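# Place the rolled necktie in the bin gently

## Task

Move the rolled necktie into the bin so it is still rolled up when it arrives. It must not be tossed, and it must be released no higher than the bin's rim. The bin has to end upright and flat on the table. Finally open the gripper and pull the arm away. The result only counts if the tie stays in the bin without the robot holding it.

## Robot and tools

Robot: two arms, left_arm and right_arm, each with six revolute joints and a parallel gripper. The names are just labels and do not match the sides of any picture.

Scene frame: the origin sits on the table top midway between the arms. +z is up, +x reaches out over the table, and left_arm is on the +y side. Results report each gripper as end_effector_position (metres) and end_effector_quat_wxyz in this frame. That position is the point between the finger pads, roughly 1 cm short of the fingertips, and it can be off, more so when the arm is stretched far. In the gripper's own axes the fingers point along +z and close along y.

Tool execute_actions, argument actions: a list holding one item or nothing.
- Empty list: no new command; just reports the current state.
- Move: {"rows": [[...]], "steps": n}, n from 1 to 15 (default 15), each step 1/30 s. Every row is used for one step and the final row repeats if rows run out. Each row is a single flat list of 14 numbers covering both arms, even if only one moves: left_arm waist, shoulder, elbow, wrist pitch, wrist yaw, wrist roll, gripper opening, then the same seven for right_arm. Joint values are absolute target angles in radians, in the same form the Joint positions block prints (not offsets). Stated ranges: waist -2.618 to 3.054, shoulder 0.000 to 3.142, elbow 0.000 to 3.142, wrist pitch -1.571 to 1.571, wrist yaw -1.571 to 1.571, wrist roll -2.094 to 2.094. The true ends may sit up to 0.036 rad either side. A target beyond an end by more than 0.036 rad, and further out than the current angle, gets the whole call refused; a refused call moves nothing. Targets past the real end are clipped there and a "joint sent to its limit" line appears (possibly about an earlier action still running). The opening value is an absolute gripper command from -1 (closed) to +1 (fully open).
- Wait: {"steps": n} with no rows, n up to 300; returns once n steps have passed since the previous result, with your reply time counted in.
- Optional pictures: true/false controls whether camera images come back (default on).

Motion limits: each joint's target is held within a fixed lead of its measured angle per step (waist 0.202, shoulder 0.258, elbow 0.238, wrist pitch 0.573, wrist yaw and roll 0.522 rad), and whole-arm targets are scaled back if they would move the gripper more than 70 mm from where it is. Far targets therefore take several actions. Friction may leave a joint up to about 0.031 rad short, and commands smaller than that may not move it. The simulation keeps running while you compose a reply, and arms keep heading to the last row until they settle or a step is HELD.

Result lines: the state line per arm; Joint positions (six angles in rad plus opening in metres, 0.093 open to 0.000 closed) and Joint velocities; grip_measured (motor position on the -1..+1 scale; pads meet near -0.94, each mm of object width adds about 0.0208, per-gripper bias up to about 0.02). Because the fingers are spring-driven, grip_measured keeps moving after the pads touch, so it barely reveals contact; the metre opening rests below the object's width, more for soft items like a tie. To keep a grip, keep sending the same closing value. "joint command not followed" means a clearance check altered or blocked joint targets; HELD marks steps where your row was not sent. MOTOR HOT appears from 75 °C; at 90 °C the arm halts 10 s, and at 100 °C it drops everything; these show as OVER-TEMPERATURE FAULT. Don't hold loads longer than needed.

Tool zoom_image: camera (cam_high, cam_low, cam_roll_left, cam_roll_right, cam_left_wrist, cam_right_wrist, all 504x504) and region [x0, y0, x1, y1] in image pixels from the top-left, at most 504 by 504. It returns a closer look at that camera's latest image.

Tool finished_scene: argument scene, the number of the current scene.

Suggested order: look, locate tie and bin, open a gripper above the tie, descend, close gently so the roll stays intact, lift just enough, carry over the bin, lower until the tie is at or below the rim, open, then raise and move the arm clear before finishing.

Avoid: dropping or throwing the tie, unrolling it, tipping or shoving the bin, knocking rigid items off the table (that fails the task), hard pushes or slams, and letting the two arms collide or press on each other, which can end the scene.

Each tool is called after "Emit:" by a JSON object that holds its "method" and its "body", one argument or row to a line.

## Session

Emit:
{"method": "execute_actions", "body": {
  "actions": []
}}

Scene clock: 0.00 s of 4800.00 s.
left_arm: end_effector_position=(+0.3225, +0.1630, +0.4059) grip_measured=+1.000 end_effector_quat_wxyz=(+0.707, +0.067, +0.701, -0.062) | right_arm: end_effector_position=(+0.3535, -0.2898, +0.4071) grip_measured=+1.000 end_effector_quat_wxyz=(+0.711, +0.040, +0.701, -0.033)
Joint positions: left_arm=[ 0.014  1.052  1.057  0.003 -0.012  0.008  0.093] | right_arm=[-0.006  1.042  1.051  0.006  0.014  0.011  0.093]
Joint velocities: left_arm=[-0.002 -0.022  0.002 -0.022  0.037  0.022  0.   ] | right_arm=[-0.012  0.007 -0.037 -0.095  0.037 -0.007  0.   ]

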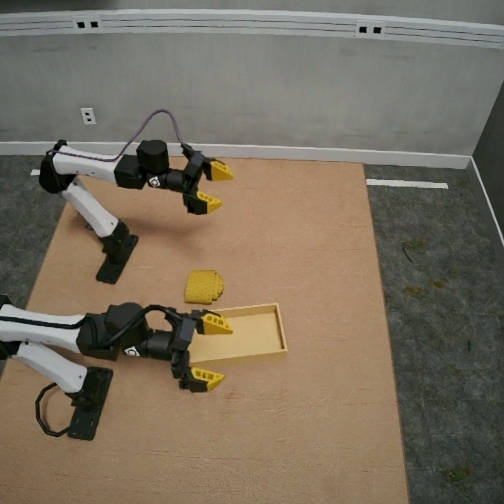

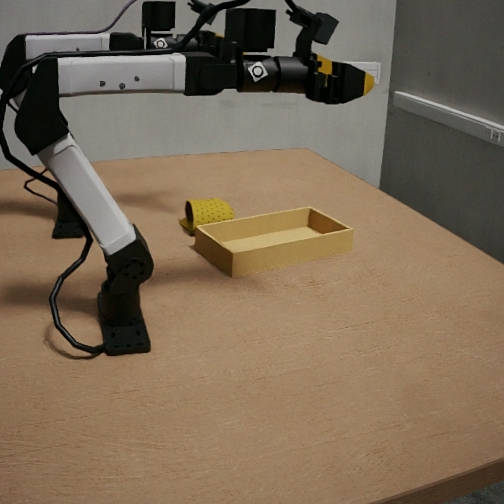

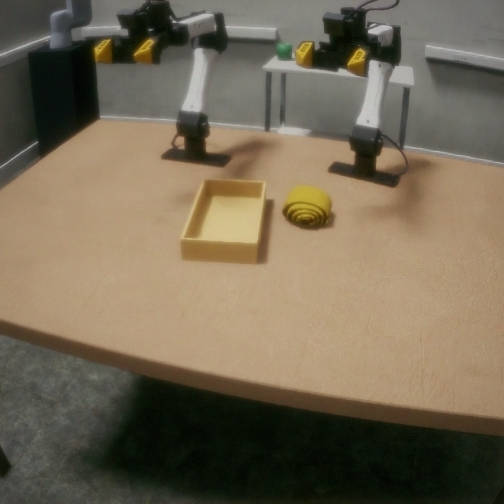

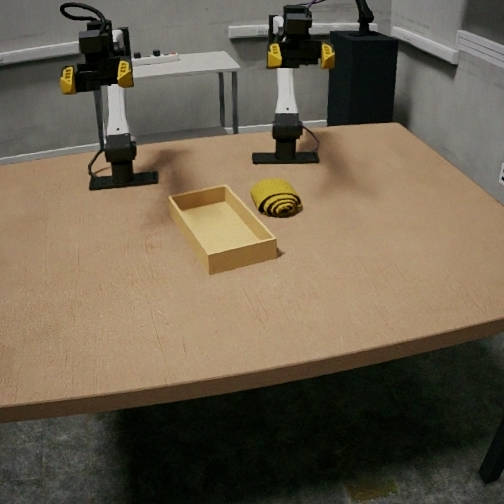

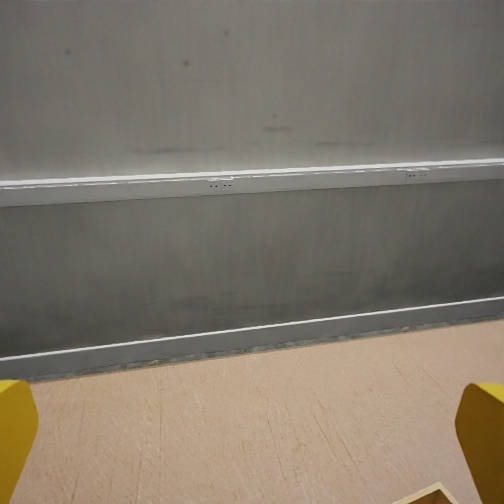

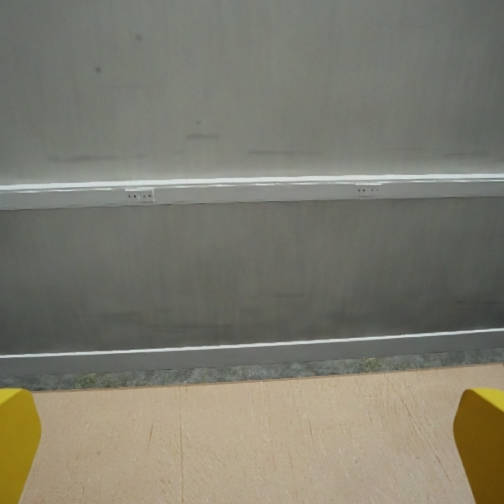

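Emit:
{"method": "execute_actions", "body": {
  "actions": [
    {"rows":[[0.014,1.052,1.057,-0.8,0,0,1,-0.6,1.042,1.051,0.006,0.014,0.011,1]],"steps":15}
  ],
  "pictures": false
}}

Emit:
{"method": "execute_actions", "body": {
  "actions": [
    {"steps":20}
  ],
  "pictures": false
}}

Scene clock: 17.10 s of 4800.00 s.
left_arm: end_effector_position=(+0.2597, +0.1751, +0.2437) grip_measured=+1.000 end_effector_quat_wxyz=(+0.405, +0.090, +0.909, -0.034) | right_arm: end_effector_position=(+0.2690, -0.4932, +0.4062) grip_measured=+1.000 end_effector_quat_wxyz=(+0.668, +0.247, +0.659, -0.242)
Joint positions: left_arm=[ 0.014  1.049  1.064 -0.749 -0.01   0.006  0.093] | right_arm=[-0.6    1.042  1.051  0.002  0.024  0.01   0.093]
Joint velocities: left_arm=[-0.012  0.012 -0.002 -0.271  0.007 -0.022  0.   ] | right_arm=[-0.017 -0.007 -0.002 -0.051 -0.051  0.022  0.   ]
Steps of this call (steps 1 to 90: nothing new was sent; then 13.60 s passed at rest; steps 91 to 105: all 15 steps of this action). Readings (joint positions):
91: left_arm=[0.014 1.052 1.061 -0.035 -0.012 0.008] | right_arm=[-0.032 1.042 1.051 0.005 -0.003 0.010]
92: left_arm=[0.014 1.049 1.064 -0.101 -0.012 0.008] | right_arm=[-0.092 1.042 1.051 0.005 -0.010 0.010]
94: left_arm=[0.014 1.049 1.064 -0.248 -0.012 0.008] | right_arm=[-0.238 1.042 1.051 0.003 -0.004 0.010]
98: left_arm=[0.014 1.049 1.064 -0.545 -0.011 0.007] | right_arm=[-0.521 1.042 1.051 0.002 0.009 0.010]
105: the state above

Scene clock: 17.77 s of 4800.00 s.
left_arm: end_effector_position=(+0.2535, +0.1762, +0.2370) grip_measured=+1.000 end_effector_quat_wxyz=(+0.388, +0.090, +0.917, -0.032) | right_arm: end_effector_position=(+0.2690, -0.4932, +0.4062) grip_measured=+1.000 end_effector_quat_wxyz=(+0.668, +0.247, +0.659, -0.242)
Joint positions: left_arm=[ 0.014  1.049  1.064 -0.787 -0.01   0.005  0.093] | right_arm=[-0.6    1.042  1.051  0.002  0.024  0.01   0.093]
Joint velocities: left_arm=[-0.017 -0.012 -0.012  0.007 -0.066 -0.051  0.   ] | right_arm=[-0.017 -0.017  0.007 -0.007  0.095 -0.095  0.   ]
Steps of this call (steps 1 to 20: the robot went on to your last target). Readings (joint positions):
1: left_arm=[0.014 1.049 1.064 -0.758 -0.010 0.006] | right_arm=[-0.600 1.042 1.051 0.002 0.024 0.010]
2: left_arm=[0.014 1.049 1.064 -0.765 -0.010 0.005] | right_arm=[-0.600 1.042 1.051 0.002 0.024 0.010]
4: left_arm=[0.014 1.049 1.064 -0.774 -0.010 0.005] | right_arm=[-0.600 1.042 1.051 0.002 0.024 0.010]
8: left_arm=[0.014 1.049 1.064 -0.783 -0.010 0.005] | right_arm=[-0.600 1.042 1.051 0.002 0.024 0.010]
20: the state above

Emit:
{"method": "execute_actions", "body": {
  "actions": [
    {"rows":[[-0.14,1.476,1.327,-1.42,0,0,1,-0.6,1.042,1.051,0.006,0.014,0.011,1]],"steps":15}
  ],
  "pictures": false
}}

Emit:
{"method": "execute_actions", "body": {
  "actions": [
    {"steps":30}
  ]
}}

Scene clock: 43.07 s of 4800.00 s.
left_arm: end_effector_position=(+0.1940, +0.1479, +0.1539) grip_measured=+1.000 end_effector_quat_wxyz=(+0.012, +0.174, +0.985, -0.000) | right_arm: end_effector_position=(+0.2690, -0.4932, +0.4062) grip_measured=+1.000 end_effector_quat_wxyz=(+0.668, +0.247, +0.659, -0.242)
Joint positions: left_arm=[-0.137  1.491  1.329 -1.385 -0.004  0.003  0.093] | right_arm=[-0.6    1.042  1.051  0.002  0.024  0.01   0.093]
Joint velocities: left_arm=[ 0.002  0.012 -0.002 -0.286 -0.007  0.007  0.   ] | right_arm=[ 0.002 -0.017 -0.007  0.022 -0.007 -0.007  0.   ]
Steps of this call (steps 1 to 15: the robot went on to your last target; steps 16 to 110: nothing new was sent; then 21.13 s passed at rest; steps 111 to 125: all 15 steps of this action). Readings (joint positions):
111: left_arm=[-0.007 1.079 1.106 -0.867 -0.019 0.003] | right_arm=[-0.600 1.042 1.051 0.002 0.024 0.010]
112: left_arm=[-0.053 1.146 1.190 -0.991 -0.020 0.003] | right_arm=[-0.600 1.042 1.051 0.002 0.024 0.010]
114: left_arm=[-0.120 1.295 1.305 -1.121 -0.008 0.003] | right_arm=[-0.600 1.042 1.051 0.002 0.024 0.010]
118: left_arm=[-0.137 1.488 1.329 -1.268 -0.004 0.003] | right_arm=[-0.600 1.042 1.051 0.002 0.024 0.010]
125: the state above

Scene clock: 44.07 s of 4800.00 s.
left_arm: end_effector_position=(+0.1885, +0.1499, +0.1538) grip_measured=+1.000 end_effector_quat_wxyz=(-0.000, +0.174, +0.985, +0.002) | right_arm: end_effector_position=(+0.2690, -0.4932, +0.4062) grip_measured=+1.000 end_effector_quat_wxyz=(+0.668, +0.247, +0.659, -0.242)
Joint positions: left_arm=[-0.137  1.491  1.329 -1.409 -0.004  0.003  0.093] | right_arm=[-0.6    1.042  1.051  0.002  0.024  0.01   0.093]
Joint velocities: left_arm=[ 0.002 -0.002  0.002 -0.037  0.007 -0.037  0.   ] | right_arm=[ 0.012  0.012  0.002 -0.037 -0.007 -0.051  0.   ]
Steps of this call (steps 1 to 30: the robot went on to your last target). Readings (joint positions):
1: left_arm=[-0.137 1.491 1.329 -1.391 -0.004 0.003] | right_arm=[-0.600 1.042 1.051 0.002 0.024 0.010]
2: left_arm=[-0.137 1.491 1.329 -1.395 -0.004 0.003] | right_arm=[-0.600 1.042 1.051 0.002 0.024 0.010]
4: left_arm=[-0.137 1.491 1.329 -1.401 -0.004 0.003] | right_arm=[-0.600 1.042 1.051 0.002 0.024 0.010]
8: left_arm=[-0.137 1.491 1.329 -1.406 -0.004 0.003] | right_arm=[-0.600 1.042 1.051 0.002 0.024 0.010]
30: the state above
All arms were judged still, so your last target was given up. Only a new action makes them travel on or press farther. Fingers that are still opening or closing keep moving.

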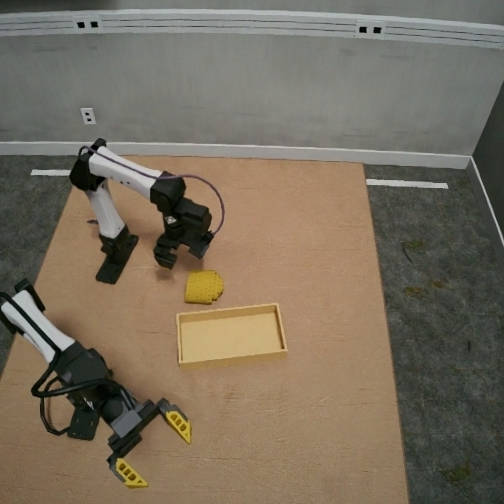

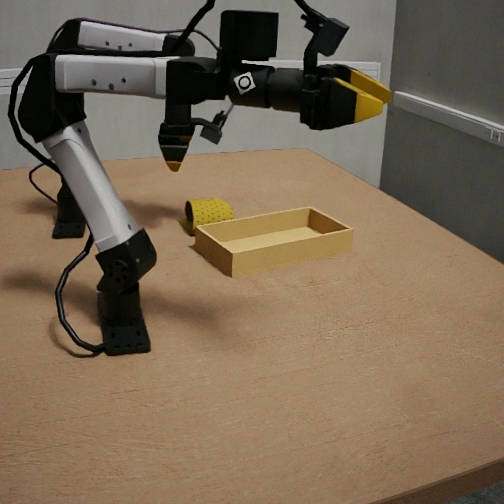

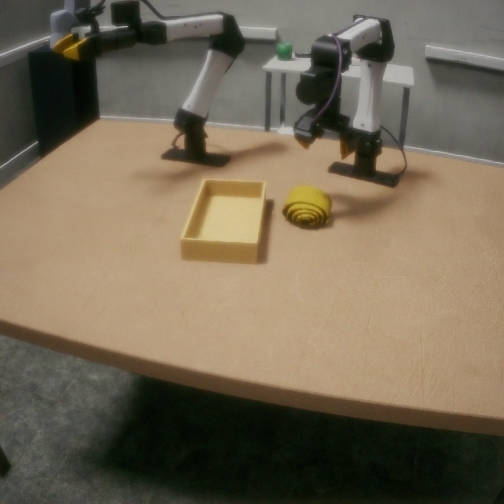

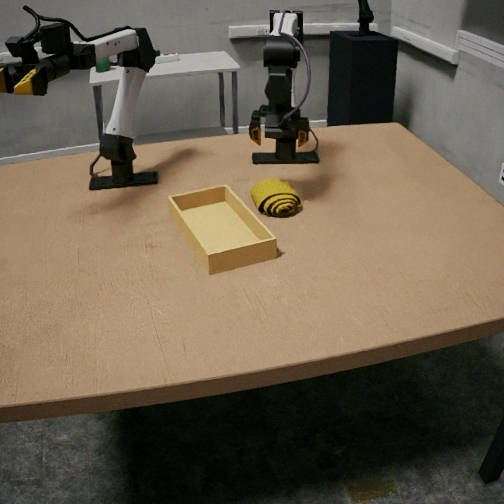

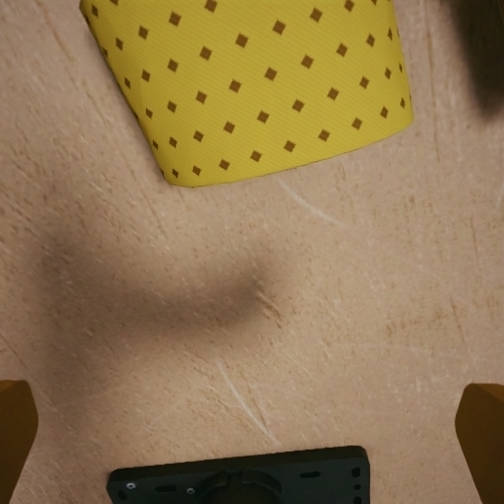

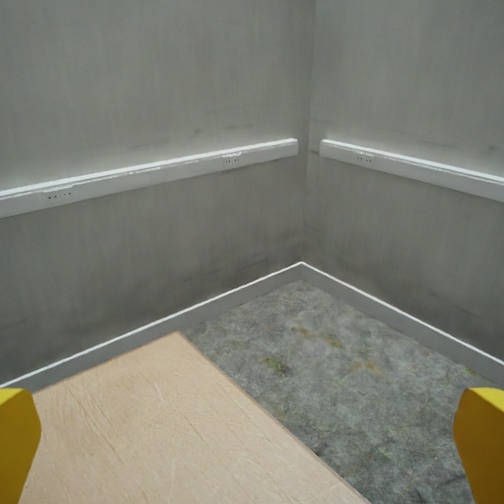

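Emit:
{"method": "execute_actions", "body": {
  "actions": [
    {"rows":[[-0.14,1.62,1.47,-1.41,0,-0.14,1,-0.6,1.042,1.051,0.006,0.014,0.011,1],[-0.14,1.62,1.47,-1.41,0,-0.14,1,-0.6,1.042,1.051,0.006,0.014,0.011,1],[-0.14,1.62,1.47,-1.41,0,-0.14,1,-0.6,1.042,1.051,0.006,0.014,0.011,1],[-0.14,1.765,1.607,-1.41,0,-0.27,1,-0.6,1.042,1.051,0.006,0.014,0.011,1]],"steps":15}
  ]
}}

Scene clock: 58.03 s of 4800.00 s.
left_arm: end_effector_position=(+0.2556, +0.1257, +0.1450) grip_measured=+1.000 end_effector_quat_wxyz=(-0.003, +0.048, +0.999, +0.003) | right_arm: end_effector_position=(+0.2690, -0.4932, +0.4062) grip_measured=+1.000 end_effector_quat_wxyz=(+0.668, +0.247, +0.659, -0.242)
Joint positions: left_arm=[-0.137  1.766  1.585 -1.397 -0.004 -0.25   0.093] | right_arm=[-0.6    1.042  1.051  0.002  0.024  0.01   0.093]
Joint velocities: left_arm=[-0.022  0.012 -0.012 -0.066  0.007 -0.081  0.   ] | right_arm=[ 0.002  0.017  0.002  0.007 -0.066 -0.037  0.   ]
Steps of this call (steps 1 to 90: nothing new was sent; then 10.47 s passed at rest; steps 91 to 105: all 15 steps of this action). Readings (joint positions):
91: left_arm=[-0.137 1.505 1.347 -1.424 -0.004 -0.016] | right_arm=[-0.600 1.042 1.051 0.002 0.024 0.010]
92: left_arm=[-0.137 1.534 1.386 -1.439 -0.004 -0.040] | right_arm=[-0.600 1.042 1.051 0.002 0.024 0.010]
94: left_arm=[-0.137 1.601 1.462 -1.436 -0.004 -0.092] | right_arm=[-0.600 1.042 1.051 0.002 0.024 0.010]
98: left_arm=[-0.137 1.746 1.585 -1.395 -0.004 -0.195] | right_arm=[-0.600 1.042 1.051 0.002 0.024 0.010]
105: the state above

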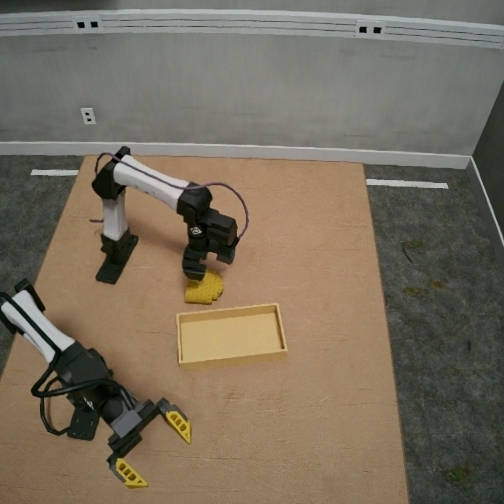

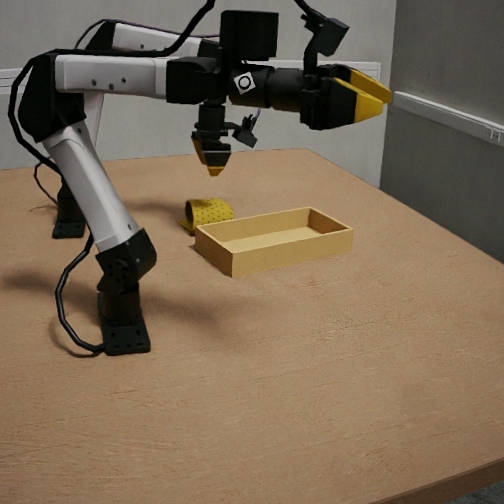

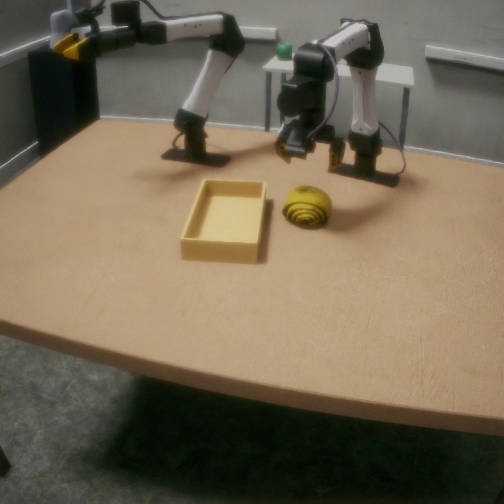

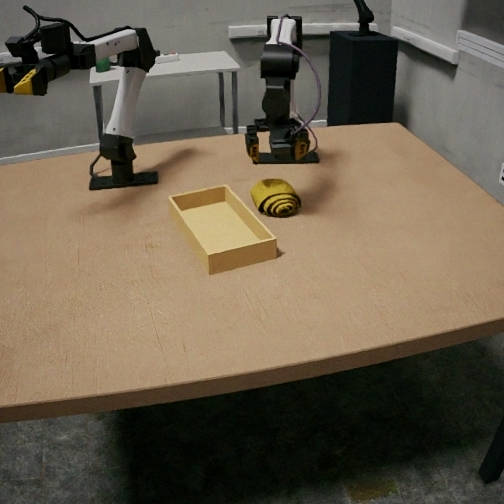

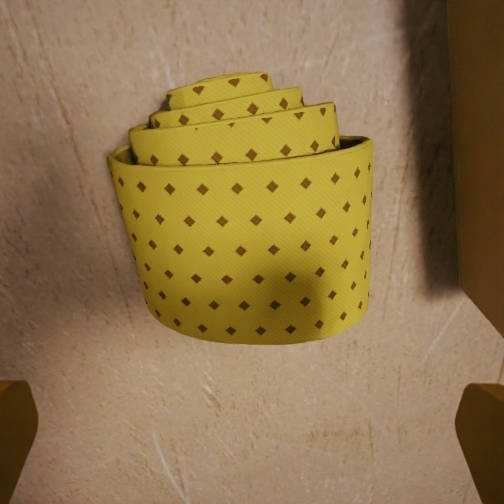

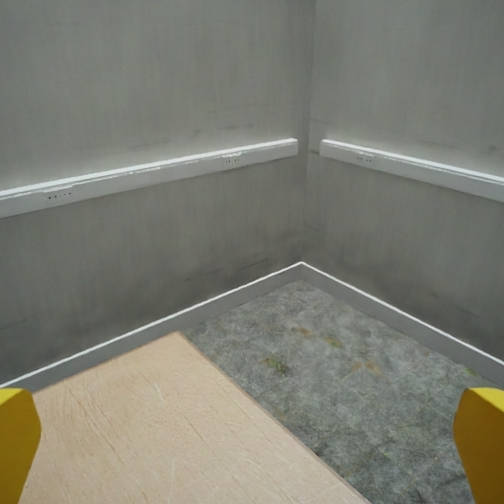

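Emit:
{"method": "execute_actions", "body": {
  "actions": [
    {"rows":[[-0.14,1.75,1.47,-1.29,0,-0.34,1,-0.6,1.042,1.051,0.006,0.014,0.011,1],[-0.14,1.75,1.47,-1.29,0,-0.34,1,-0.6,1.042,1.051,0.006,0.014,0.011,1],[-0.14,1.75,1.47,-1.29,0,-0.34,1,-0.6,1.042,1.051,0.006,0.014,0.011,1],[-0.14,1.74,1.347,-1.17,0,-0.34,1,-0.6,1.042,1.051,0.006,0.014,0.011,1]],"steps":15}
  ]
}}

Scene clock: 79.47 s of 4800.00 s.
left_arm: end_effector_position=(+0.2480, +0.1284, +0.0943) grip_measured=+1.000 end_effector_quat_wxyz=(-0.004, +0.007, +1.000, +0.003) | right_arm: end_effector_position=(+0.2690, -0.4932, +0.4062) grip_measured=+1.000 end_effector_quat_wxyz=(+0.668, +0.247, +0.659, -0.242)
Joint positions: left_arm=[-0.137  1.746  1.36  -1.193 -0.004 -0.332  0.093] | right_arm=[-0.6    1.042  1.051  0.002  0.024  0.01   0.093]
Joint velocities: left_arm=[ 0.012 -0.007 -0.027  0.154 -0.037 -0.037  0.   ] | right_arm=[-0.007  0.007  0.012  0.007 -0.037 -0.051  0.   ]
Steps of this call (steps 1 to 30: the robot went on to your last target; steps 31 to 120: nothing new was sent; then 16.93 s passed at rest; steps 121 to 135: all 15 steps of this action). Readings (joint positions):
121: left_arm=[-0.137 1.763 1.572 -1.384 -0.004 -0.275] | right_arm=[-0.600 1.042 1.051 0.002 0.024 0.010]
122: left_arm=[-0.137 1.756 1.547 -1.360 -0.004 -0.286] | right_arm=[-0.600 1.042 1.051 0.002 0.024 0.010]
124: left_arm=[-0.137 1.752 1.491 -1.319 -0.004 -0.304] | right_arm=[-0.600 1.042 1.051 0.002 0.024 0.010]
128: left_arm=[-0.137 1.746 1.366 -1.243 -0.004 -0.322] | right_arm=[-0.600 1.042 1.051 0.002 0.024 0.010]
135: the state above

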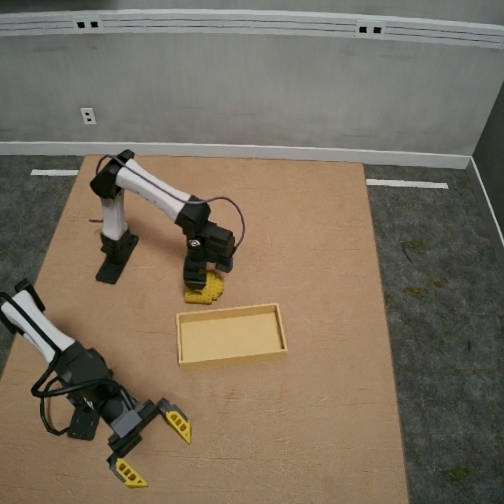

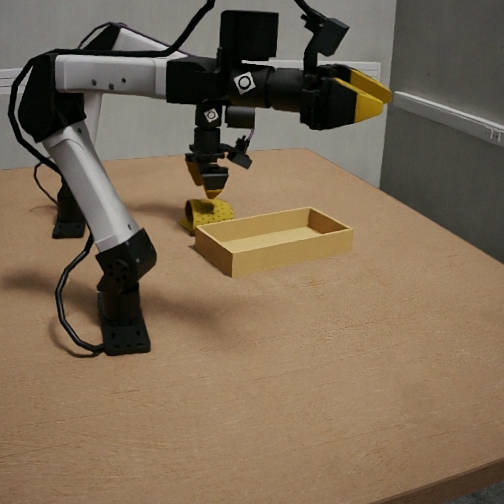

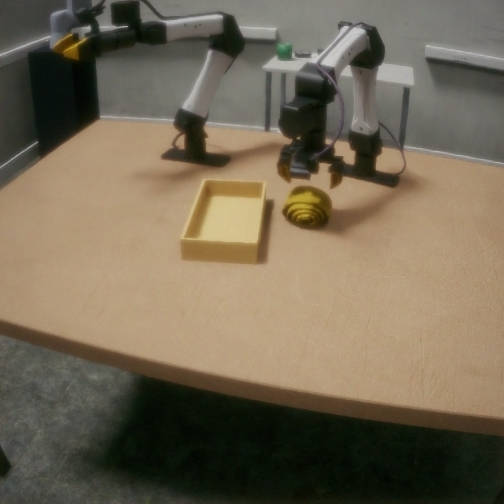

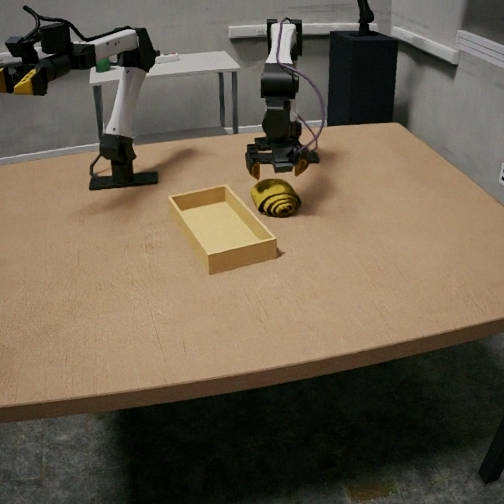

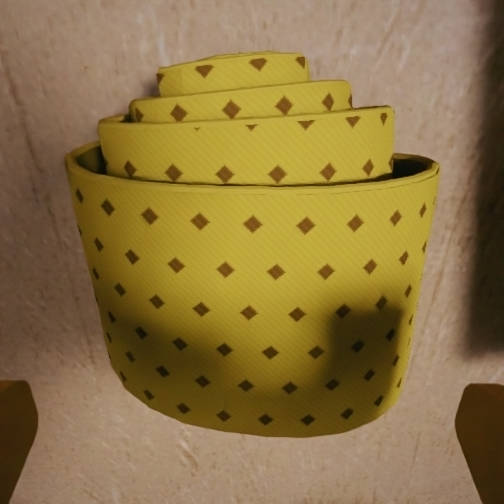

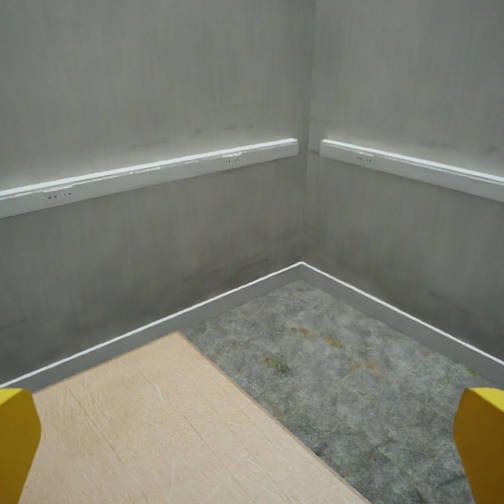

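Emit:
{"method": "zoom_image", "body": {
  "camera": "cam_roll_left",
  "region": [250,130,370,250]
}}

Emit:
{"method": "zoom_image", "body": {
  "camera": "cam_roll_right",
  "region": [220,120,340,240]
}}

Emit:
{"method": "zoom_image", "body": {
  "camera": "cam_low",
  "region": [150,130,270,250]
}}

Region (250, 130, 370, 250) of cam_roll_left's 504x504 image, scaled by 4.200, with more detail than that image has.

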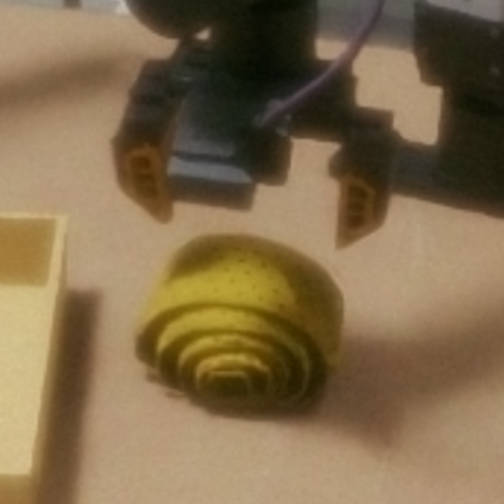

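Region (220, 120, 340, 240) of cam_roll_right's 504x504 image, scaled by 4.200, with more detail than that image has.

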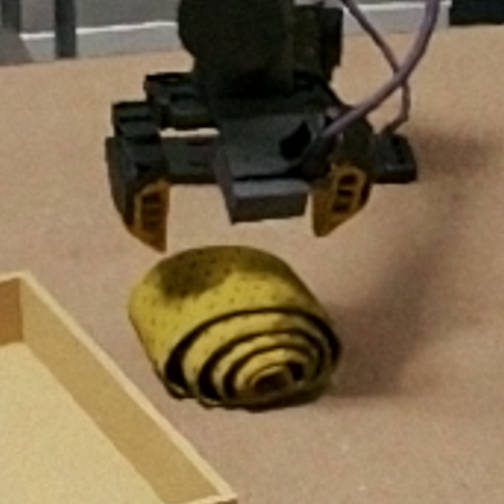

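Region (150, 130, 270, 250) of cam_low's 504x504 image, scaled by 4.200, with more detail than that image has.

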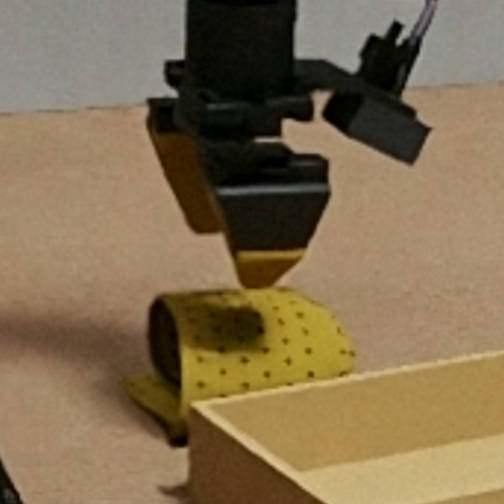

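Emit:
{"method": "execute_actions", "body": {
  "actions": [
    {"rows":[[-0.16,1.80,1.43,-1.19,0,-0.35,1,-0.6,1.042,1.051,0.006,0.014,0.011,1],[-0.16,1.80,1.43,-1.19,0,-0.35,1,-0.6,1.042,1.051,0.006,0.014,0.011,1],[-0.16,1.80,1.43,-1.19,0,-0.35,1,-0.6,1.042,1.051,0.006,0.014,0.011,1],[-0.16,1.80,1.43,-1.19,0,-0.35,1,-0.6,1.042,1.051,0.006,0.014,0.011,1],[-0.16,1.80,1.43,-1.19,0,-0.35,1,-0.6,1.042,1.051,0.006,0.014,0.011,1],[-0.16,1.805,1.39,-1.14,0,-0.35,1,-0.6,1.042,1.051,0.006,0.014,0.011,1],[-0.16,1.81,1.36,-1.1,0,-0.35,1,-0.6,1.042,1.051,0.006,0.014,0.011,1],[-0.16,1.81,1.33,-1.07,0,-0.35,1,-0.6,1.042,1.051,0.006,0.014,0.011,1],[-0.16,1.816,1.31,-1.065,0,-0.35,1,-0.6,1.042,1.051,0.006,0.014,0.011,1]],"steps":15}
  ],
  "pictures": false
}}

Emit:
{"method": "execute_actions", "body": {
  "actions": [
    {"steps":10}
  ]
}}

Emit:
{"method": "zoom_image", "body": {
  "camera": "cam_roll_left",
  "region": [250,130,370,250]
}}

Emit:
{"method": "zoom_image", "body": {
  "camera": "cam_roll_right",
  "region": [220,120,340,240]
}}

Scene clock: 106.90 s of 4800.00 s.
left_arm: end_effector_position=(+0.2592, +0.1184, +0.0699) grip_measured=+1.000 end_effector_quat_wxyz=(+0.003, +0.009, +1.000, +0.001) | right_arm: end_effector_position=(+0.2690, -0.4932, +0.4062) grip_measured=+1.000 end_effector_quat_wxyz=(+0.668, +0.247, +0.659, -0.242)
Joint positions: left_arm=[-0.154  1.803  1.331 -1.094 -0.004 -0.344  0.093] | right_arm=[-0.6    1.042  1.051  0.002  0.024  0.01   0.093]
Joint velocities: left_arm=[ 0.002  0.022 -0.037  0.095 -0.051 -0.022  0.   ] | right_arm=[ 0.007  0.002 -0.017  0.066 -0.022 -0.051  0.   ]
Steps of this call (steps 1 to 30: the robot went on to your last target; steps 31 to 120: nothing new was sent; then 22.93 s passed at rest; steps 121 to 135: all 15 steps of this action). Readings (joint positions):
121: left_arm=[-0.138 1.751 1.366 -1.185 -0.004 -0.336] | right_arm=[-0.600 1.042 1.051 0.002 0.024 0.010]
122: left_arm=[-0.142 1.760 1.381 -1.191 -0.004 -0.338] | right_arm=[-0.600 1.042 1.051 0.002 0.024 0.010]
124: left_arm=[-0.150 1.775 1.402 -1.187 -0.004 -0.341] | right_arm=[-0.600 1.042 1.051 0.002 0.024 0.010]
128: left_arm=[-0.154 1.781 1.394 -1.152 -0.004 -0.343] | right_arm=[-0.600 1.042 1.051 0.002 0.024 0.010]
135: the state above

Scene clock: 107.23 s of 4800.00 s.
left_arm: end_effector_position=(+0.2631, +0.1169, +0.0698) grip_measured=+1.000 end_effector_quat_wxyz=(+0.011, +0.009, +1.000, -0.002) | right_arm: end_effector_position=(+0.2690, -0.4932, +0.4062) grip_measured=+1.000 end_effector_quat_wxyz=(+0.668, +0.247, +0.659, -0.242)
Joint positions: left_arm=[-0.154  1.804  1.331 -1.076 -0.004 -0.344  0.093] | right_arm=[-0.6    1.042  1.051  0.002  0.024  0.01   0.093]
Joint velocities: left_arm=[-0.027 -0.002 -0.007  0.051  0.051  0.007  0.   ] | right_arm=[-0.002 -0.007 -0.012  0.051  0.007 -0.022  0.   ]
Steps of this call (steps 1 to 10: the robot went on to your last target). Readings (joint positions):
1: left_arm=[-0.154 1.804 1.331 -1.091 -0.004 -0.344] | right_arm=[-0.600 1.042 1.051 0.002 0.024 0.010]
2: left_arm=[-0.154 1.804 1.331 -1.088 -0.004 -0.344] | right_arm=[-0.600 1.042 1.051 0.002 0.024 0.010]
4: left_arm=[-0.154 1.804 1.331 -1.082 -0.004 -0.344] | right_arm=[-0.600 1.042 1.051 0.002 0.024 0.010]
8: left_arm=[-0.154 1.804 1.331 -1.077 -0.004 -0.344] | right_arm=[-0.600 1.042 1.051 0.002 0.024 0.010]
10: the state above

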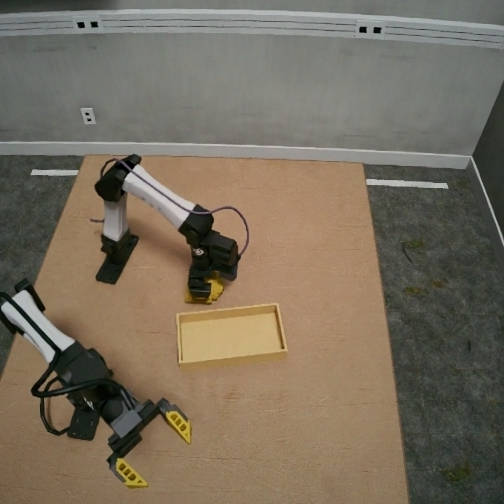

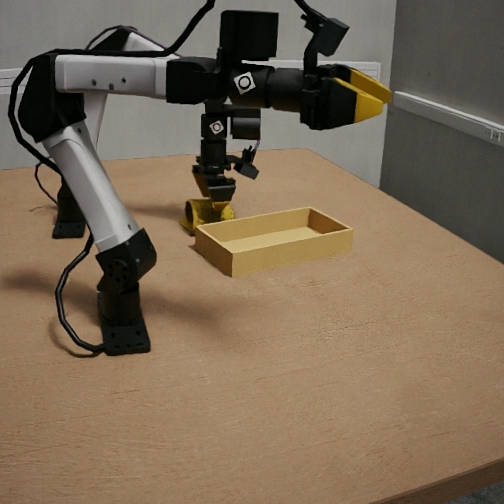

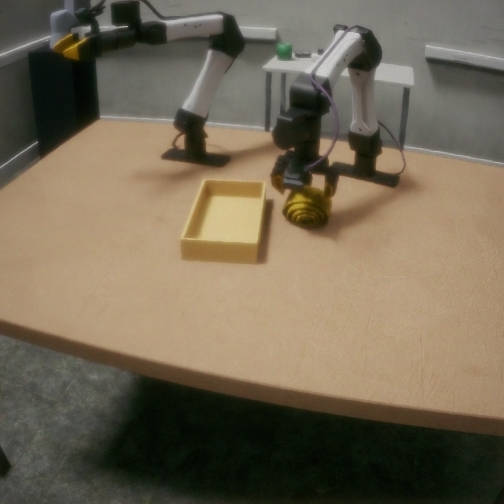

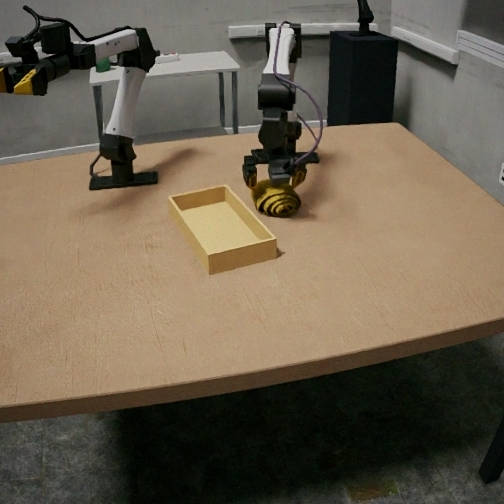

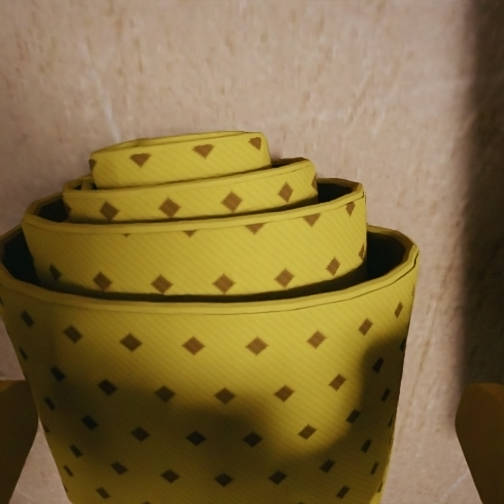

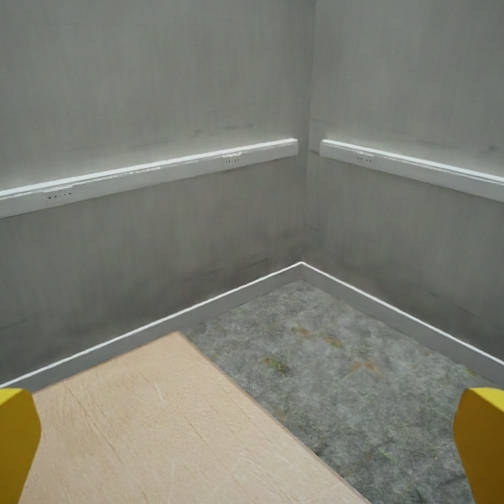

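Region (250, 130, 370, 250) of cam_roll_left's 504x504 image, scaled by 4.200, with more detail than that image has.

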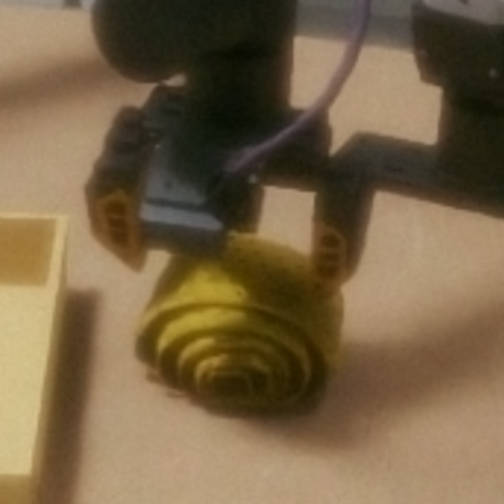

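Region (220, 120, 340, 240) of cam_roll_right's 504x504 image, scaled by 4.200, with more detail than that image has.

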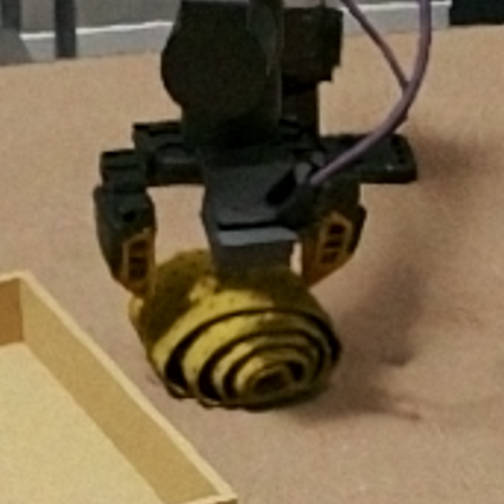

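Emit:
{"method": "execute_actions", "body": {
  "actions": [
    {"rows":[[-0.118,1.804,1.331,-1.08,0,-0.32,1,-0.6,1.042,1.051,0.006,0.014,0.011,1]],"steps":12}
  ]
}}

Scene clock: 112.30 s of 4800.00 s.
left_arm: end_effector_position=(+0.2670, +0.1265, +0.0698) grip_measured=+1.000 end_effector_quat_wxyz=(+0.011, +0.002, +1.000, -0.003) | right_arm: end_effector_position=(+0.2690, -0.4932, +0.4062) grip_measured=+1.000 end_effector_quat_wxyz=(+0.668, +0.247, +0.659, -0.242)
Joint positions: left_arm=[-0.122  1.804  1.331 -1.075 -0.003 -0.327  0.093] | right_arm=[-0.6    1.042  1.051  0.002  0.024  0.01   0.093]
Joint velocities: left_arm=[-0.017  0.002 -0.007  0.037  0.037  0.007  0.   ] | right_arm=[ 0.002 -0.007 -0.002  0.007 -0.022  0.037  0.   ]
Steps of this call (steps 1 to 30: the robot went on to your last target; steps 31 to 120: nothing new was sent; then 0.67 s passed at rest; steps 121 to 132: all 12 steps of this action). Readings (joint positions):
121: left_arm=[-0.151 1.804 1.331 -1.075 -0.003 -0.342] | right_arm=[-0.600 1.042 1.051 0.002 0.024 0.010]
122: left_arm=[-0.145 1.804 1.331 -1.075 -0.003 -0.338] | right_arm=[-0.600 1.042 1.051 0.002 0.024 0.010]
124: left_arm=[-0.131 1.804 1.331 -1.075 -0.003 -0.334] | right_arm=[-0.600 1.042 1.051 0.002 0.024 0.010]
128: left_arm=[-0.122 1.804 1.331 -1.075 -0.003 -0.329] | right_arm=[-0.600 1.042 1.051 0.002 0.024 0.010]
132: the state above

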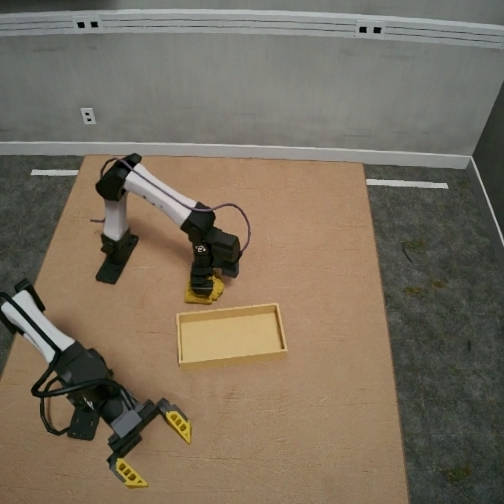

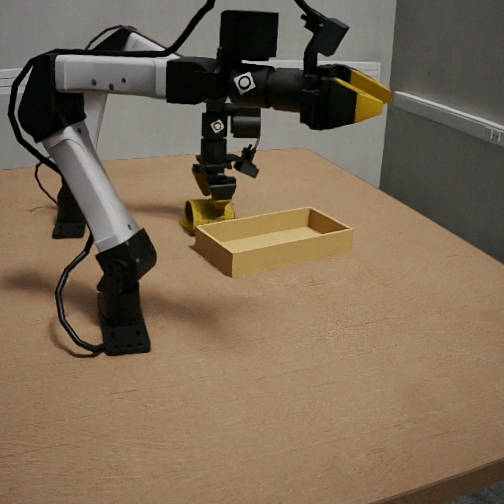

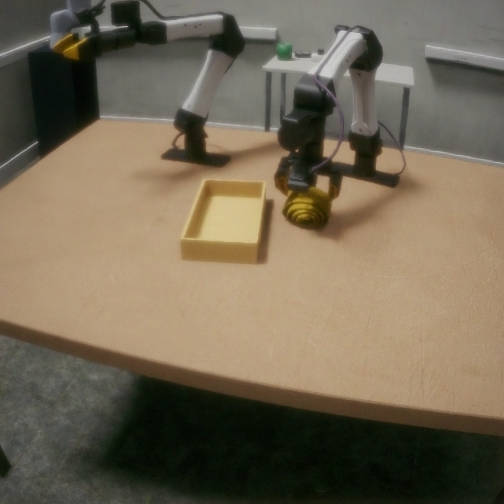

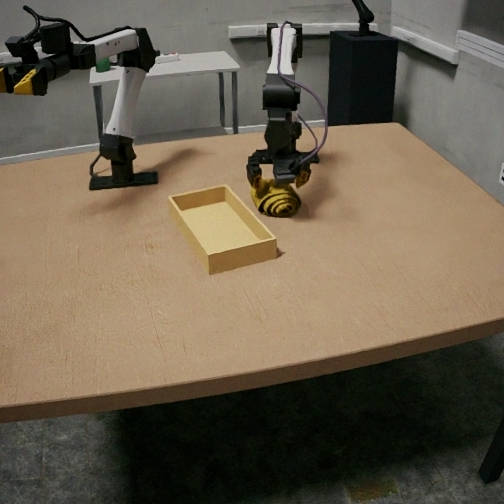

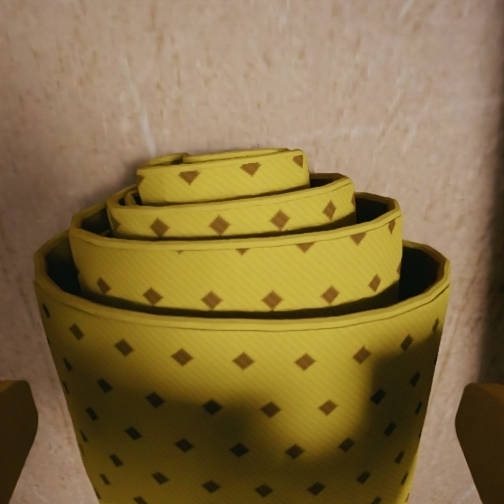

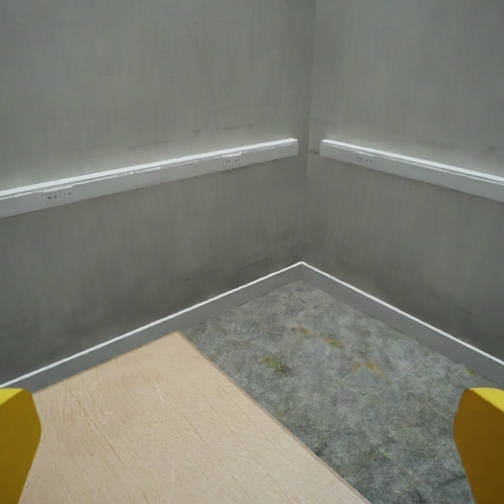

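Emit:
{"method": "execute_actions", "body": {
  "actions": [
    {"rows":[[-0.118,1.82,1.29,-1.05,0,-0.32,1,-0.6,1.042,1.051,0.006,0.014,0.011,1],[-0.118,1.825,1.275,-1.03,0,-0.32,1,-0.6,1.042,1.051,0.006,0.014,0.011,1],[-0.118,1.83,1.26,-1.01,0,-0.32,1,-0.6,1.042,1.051,0.006,0.014,0.011,1],[-0.118,1.83,1.245,-0.99,0,-0.32,1,-0.6,1.042,1.051,0.006,0.014,0.011,1],[-0.118,1.835,1.23,-0.97,0,-0.32,1,-0.6,1.042,1.051,0.006,0.014,0.011,1],[-0.118,1.84,1.215,-0.95,0,-0.32,1,-0.6,1.042,1.051,0.006,0.014,0.011,1],[-0.118,1.845,1.2,-0.93,0,-0.32,1,-0.6,1.042,1.051,0.006,0.014,0.011,1],[-0.118,1.85,1.185,-0.92,0,-0.32,1,-0.6,1.042,1.051,0.006,0.014,0.011,1],[-0.118,1.85,1.17,-0.915,0,-0.32,1,-0.6,1.042,1.051,0.006,0.014,0.011,1]],"steps":15}
  ],
  "pictures": false
}}

Emit:
{"method": "execute_actions", "body": {
  "actions": [
    {"steps":8}
  ]
}}

Emit:
{"method": "zoom_image", "body": {
  "camera": "cam_roll_left",
  "region": [250,130,370,250]
}}

Emit:
{"method": "zoom_image", "body": {
  "camera": "cam_roll_right",
  "region": [220,120,340,240]
}}

Scene clock: 127.13 s of 4800.00 s.
left_arm: end_effector_position=(+0.2588, +0.1272, +0.0351) grip_measured=+1.000 end_effector_quat_wxyz=(+0.005, +0.003, +1.000, -0.007) | right_arm: end_effector_position=(+0.2690, -0.4932, +0.4062) grip_measured=+1.000 end_effector_quat_wxyz=(+0.668, +0.247, +0.659, -0.242)
Joint positions: left_arm=[-0.122  1.823  1.21  -0.945  0.009 -0.325  0.093] | right_arm=[-0.6    1.042  1.051  0.002  0.024  0.01   0.093]
Joint velocities: left_arm=[ 0.022  0.002 -0.017  0.081  0.037  0.007  0.   ] | right_arm=[ 0.002 -0.002 -0.017 -0.007  0.081 -0.022  0.   ]
Steps of this call (steps 1 to 15: the robot went on to your last target; steps 16 to 110: nothing new was sent; then 10.67 s passed at rest; steps 111 to 125: all 15 steps of this action). Readings (joint positions):
111: left_arm=[-0.122 1.804 1.329 -1.072 -0.003 -0.325] | right_arm=[-0.600 1.042 1.051 0.002 0.024 0.010]
112: left_arm=[-0.122 1.804 1.324 -1.065 -0.003 -0.325] | right_arm=[-0.600 1.042 1.051 0.002 0.024 0.010]
114: left_arm=[-0.122 1.804 1.302 -1.042 -0.003 -0.325] | right_arm=[-0.600 1.042 1.051 0.002 0.024 0.010]
118: left_arm=[-0.122 1.813 1.240 -0.987 -0.003 -0.325] | right_arm=[-0.600 1.042 1.051 0.002 0.024 0.010]
125: the state above

Scene clock: 127.40 s of 4800.00 s.
left_arm: end_effector_position=(+0.2588, +0.1272, +0.0351) grip_measured=+1.000 end_effector_quat_wxyz=(+0.005, +0.003, +1.000, -0.007) | right_arm: end_effector_position=(+0.2690, -0.4932, +0.4062) grip_measured=+1.000 end_effector_quat_wxyz=(+0.668, +0.247, +0.659, -0.242)
Joint positions: left_arm=[-0.122  1.823  1.21  -0.945  0.009 -0.325  0.093] | right_arm=[-0.6    1.042  1.051  0.002  0.024  0.01   0.093]
Joint velocities: left_arm=[ 0.002  0.012 -0.002  0.007 -0.037  0.037  0.   ] | right_arm=[ 0.002  0.002 -0.012  0.022  0.037 -0.037  0.   ]
Steps of this call (steps 1 to 8: the robot went on to your last target). Readings (joint positions):
1: left_arm=[-0.122 1.823 1.210 -0.945 0.009 -0.325] | right_arm=[-0.600 1.042 1.051 0.002 0.024 0.010]
2: left_arm=[-0.122 1.823 1.210 -0.945 0.009 -0.325] | right_arm=[-0.600 1.042 1.051 0.002 0.024 0.010]
4: left_arm=[-0.122 1.823 1.210 -0.945 0.009 -0.325] | right_arm=[-0.600 1.042 1.051 0.002 0.024 0.010]
8: the state above

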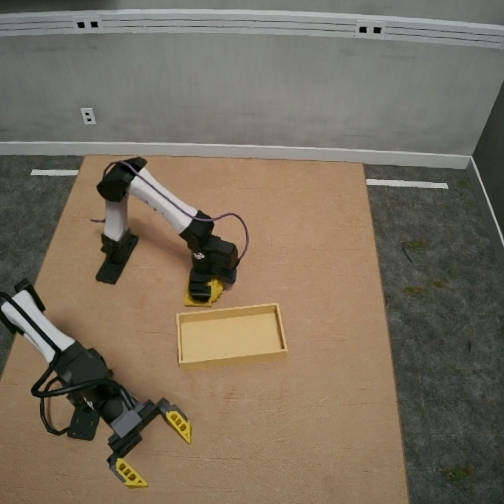

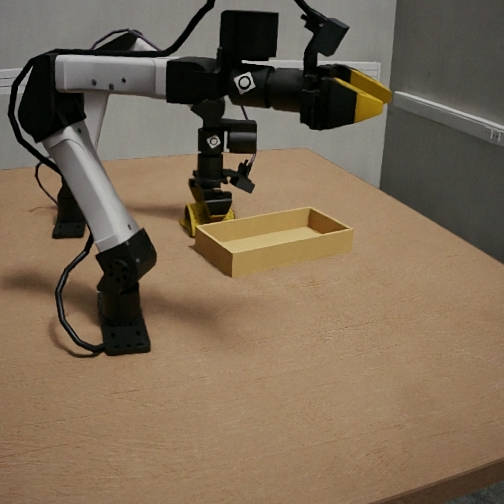

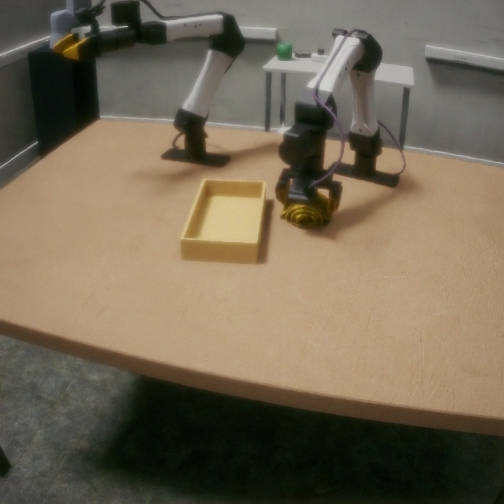

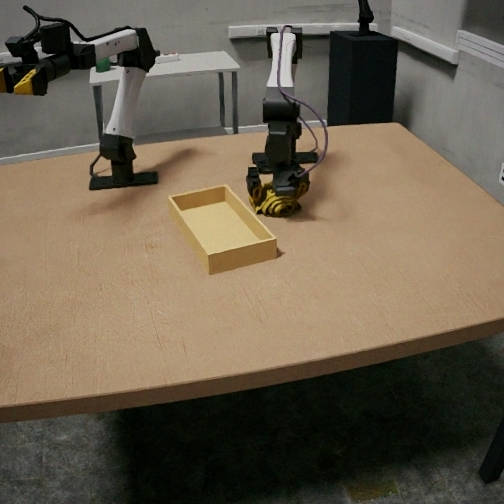

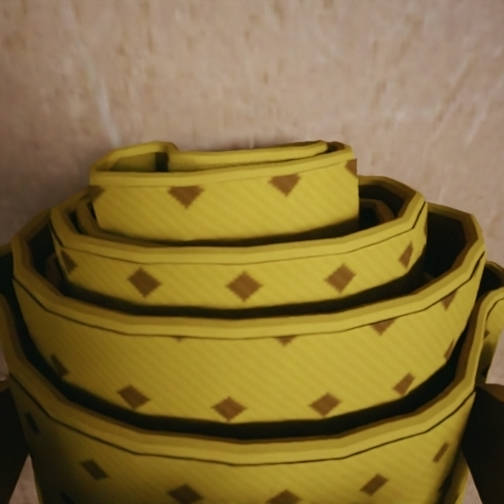

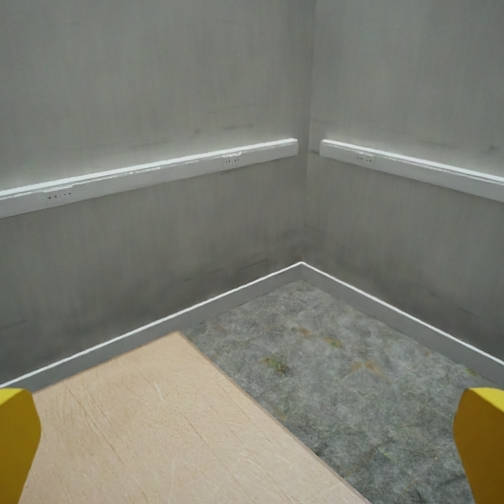

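Region (250, 130, 370, 250) of cam_roll_left's 504x504 image, scaled by 4.200, with more detail than that image has.

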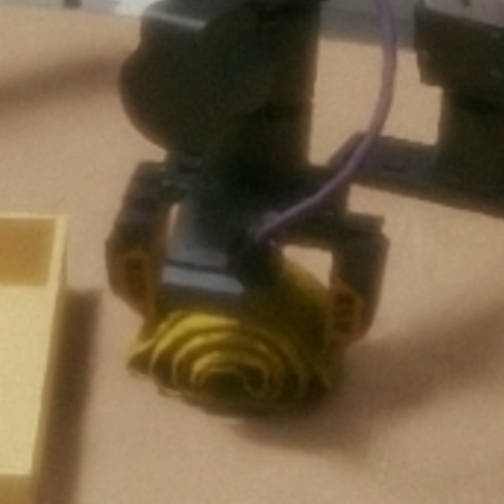

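Region (220, 120, 340, 240) of cam_roll_right's 504x504 image, scaled by 4.200, with more detail than that image has.

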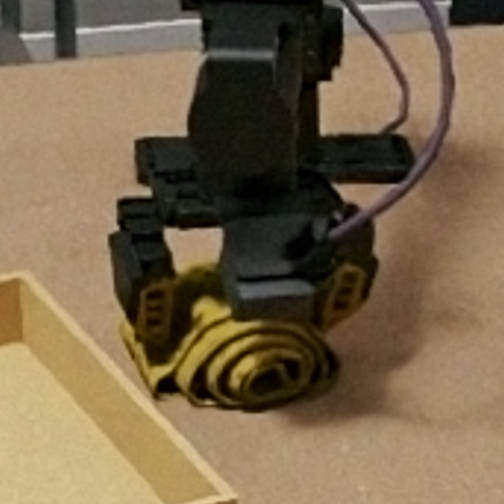

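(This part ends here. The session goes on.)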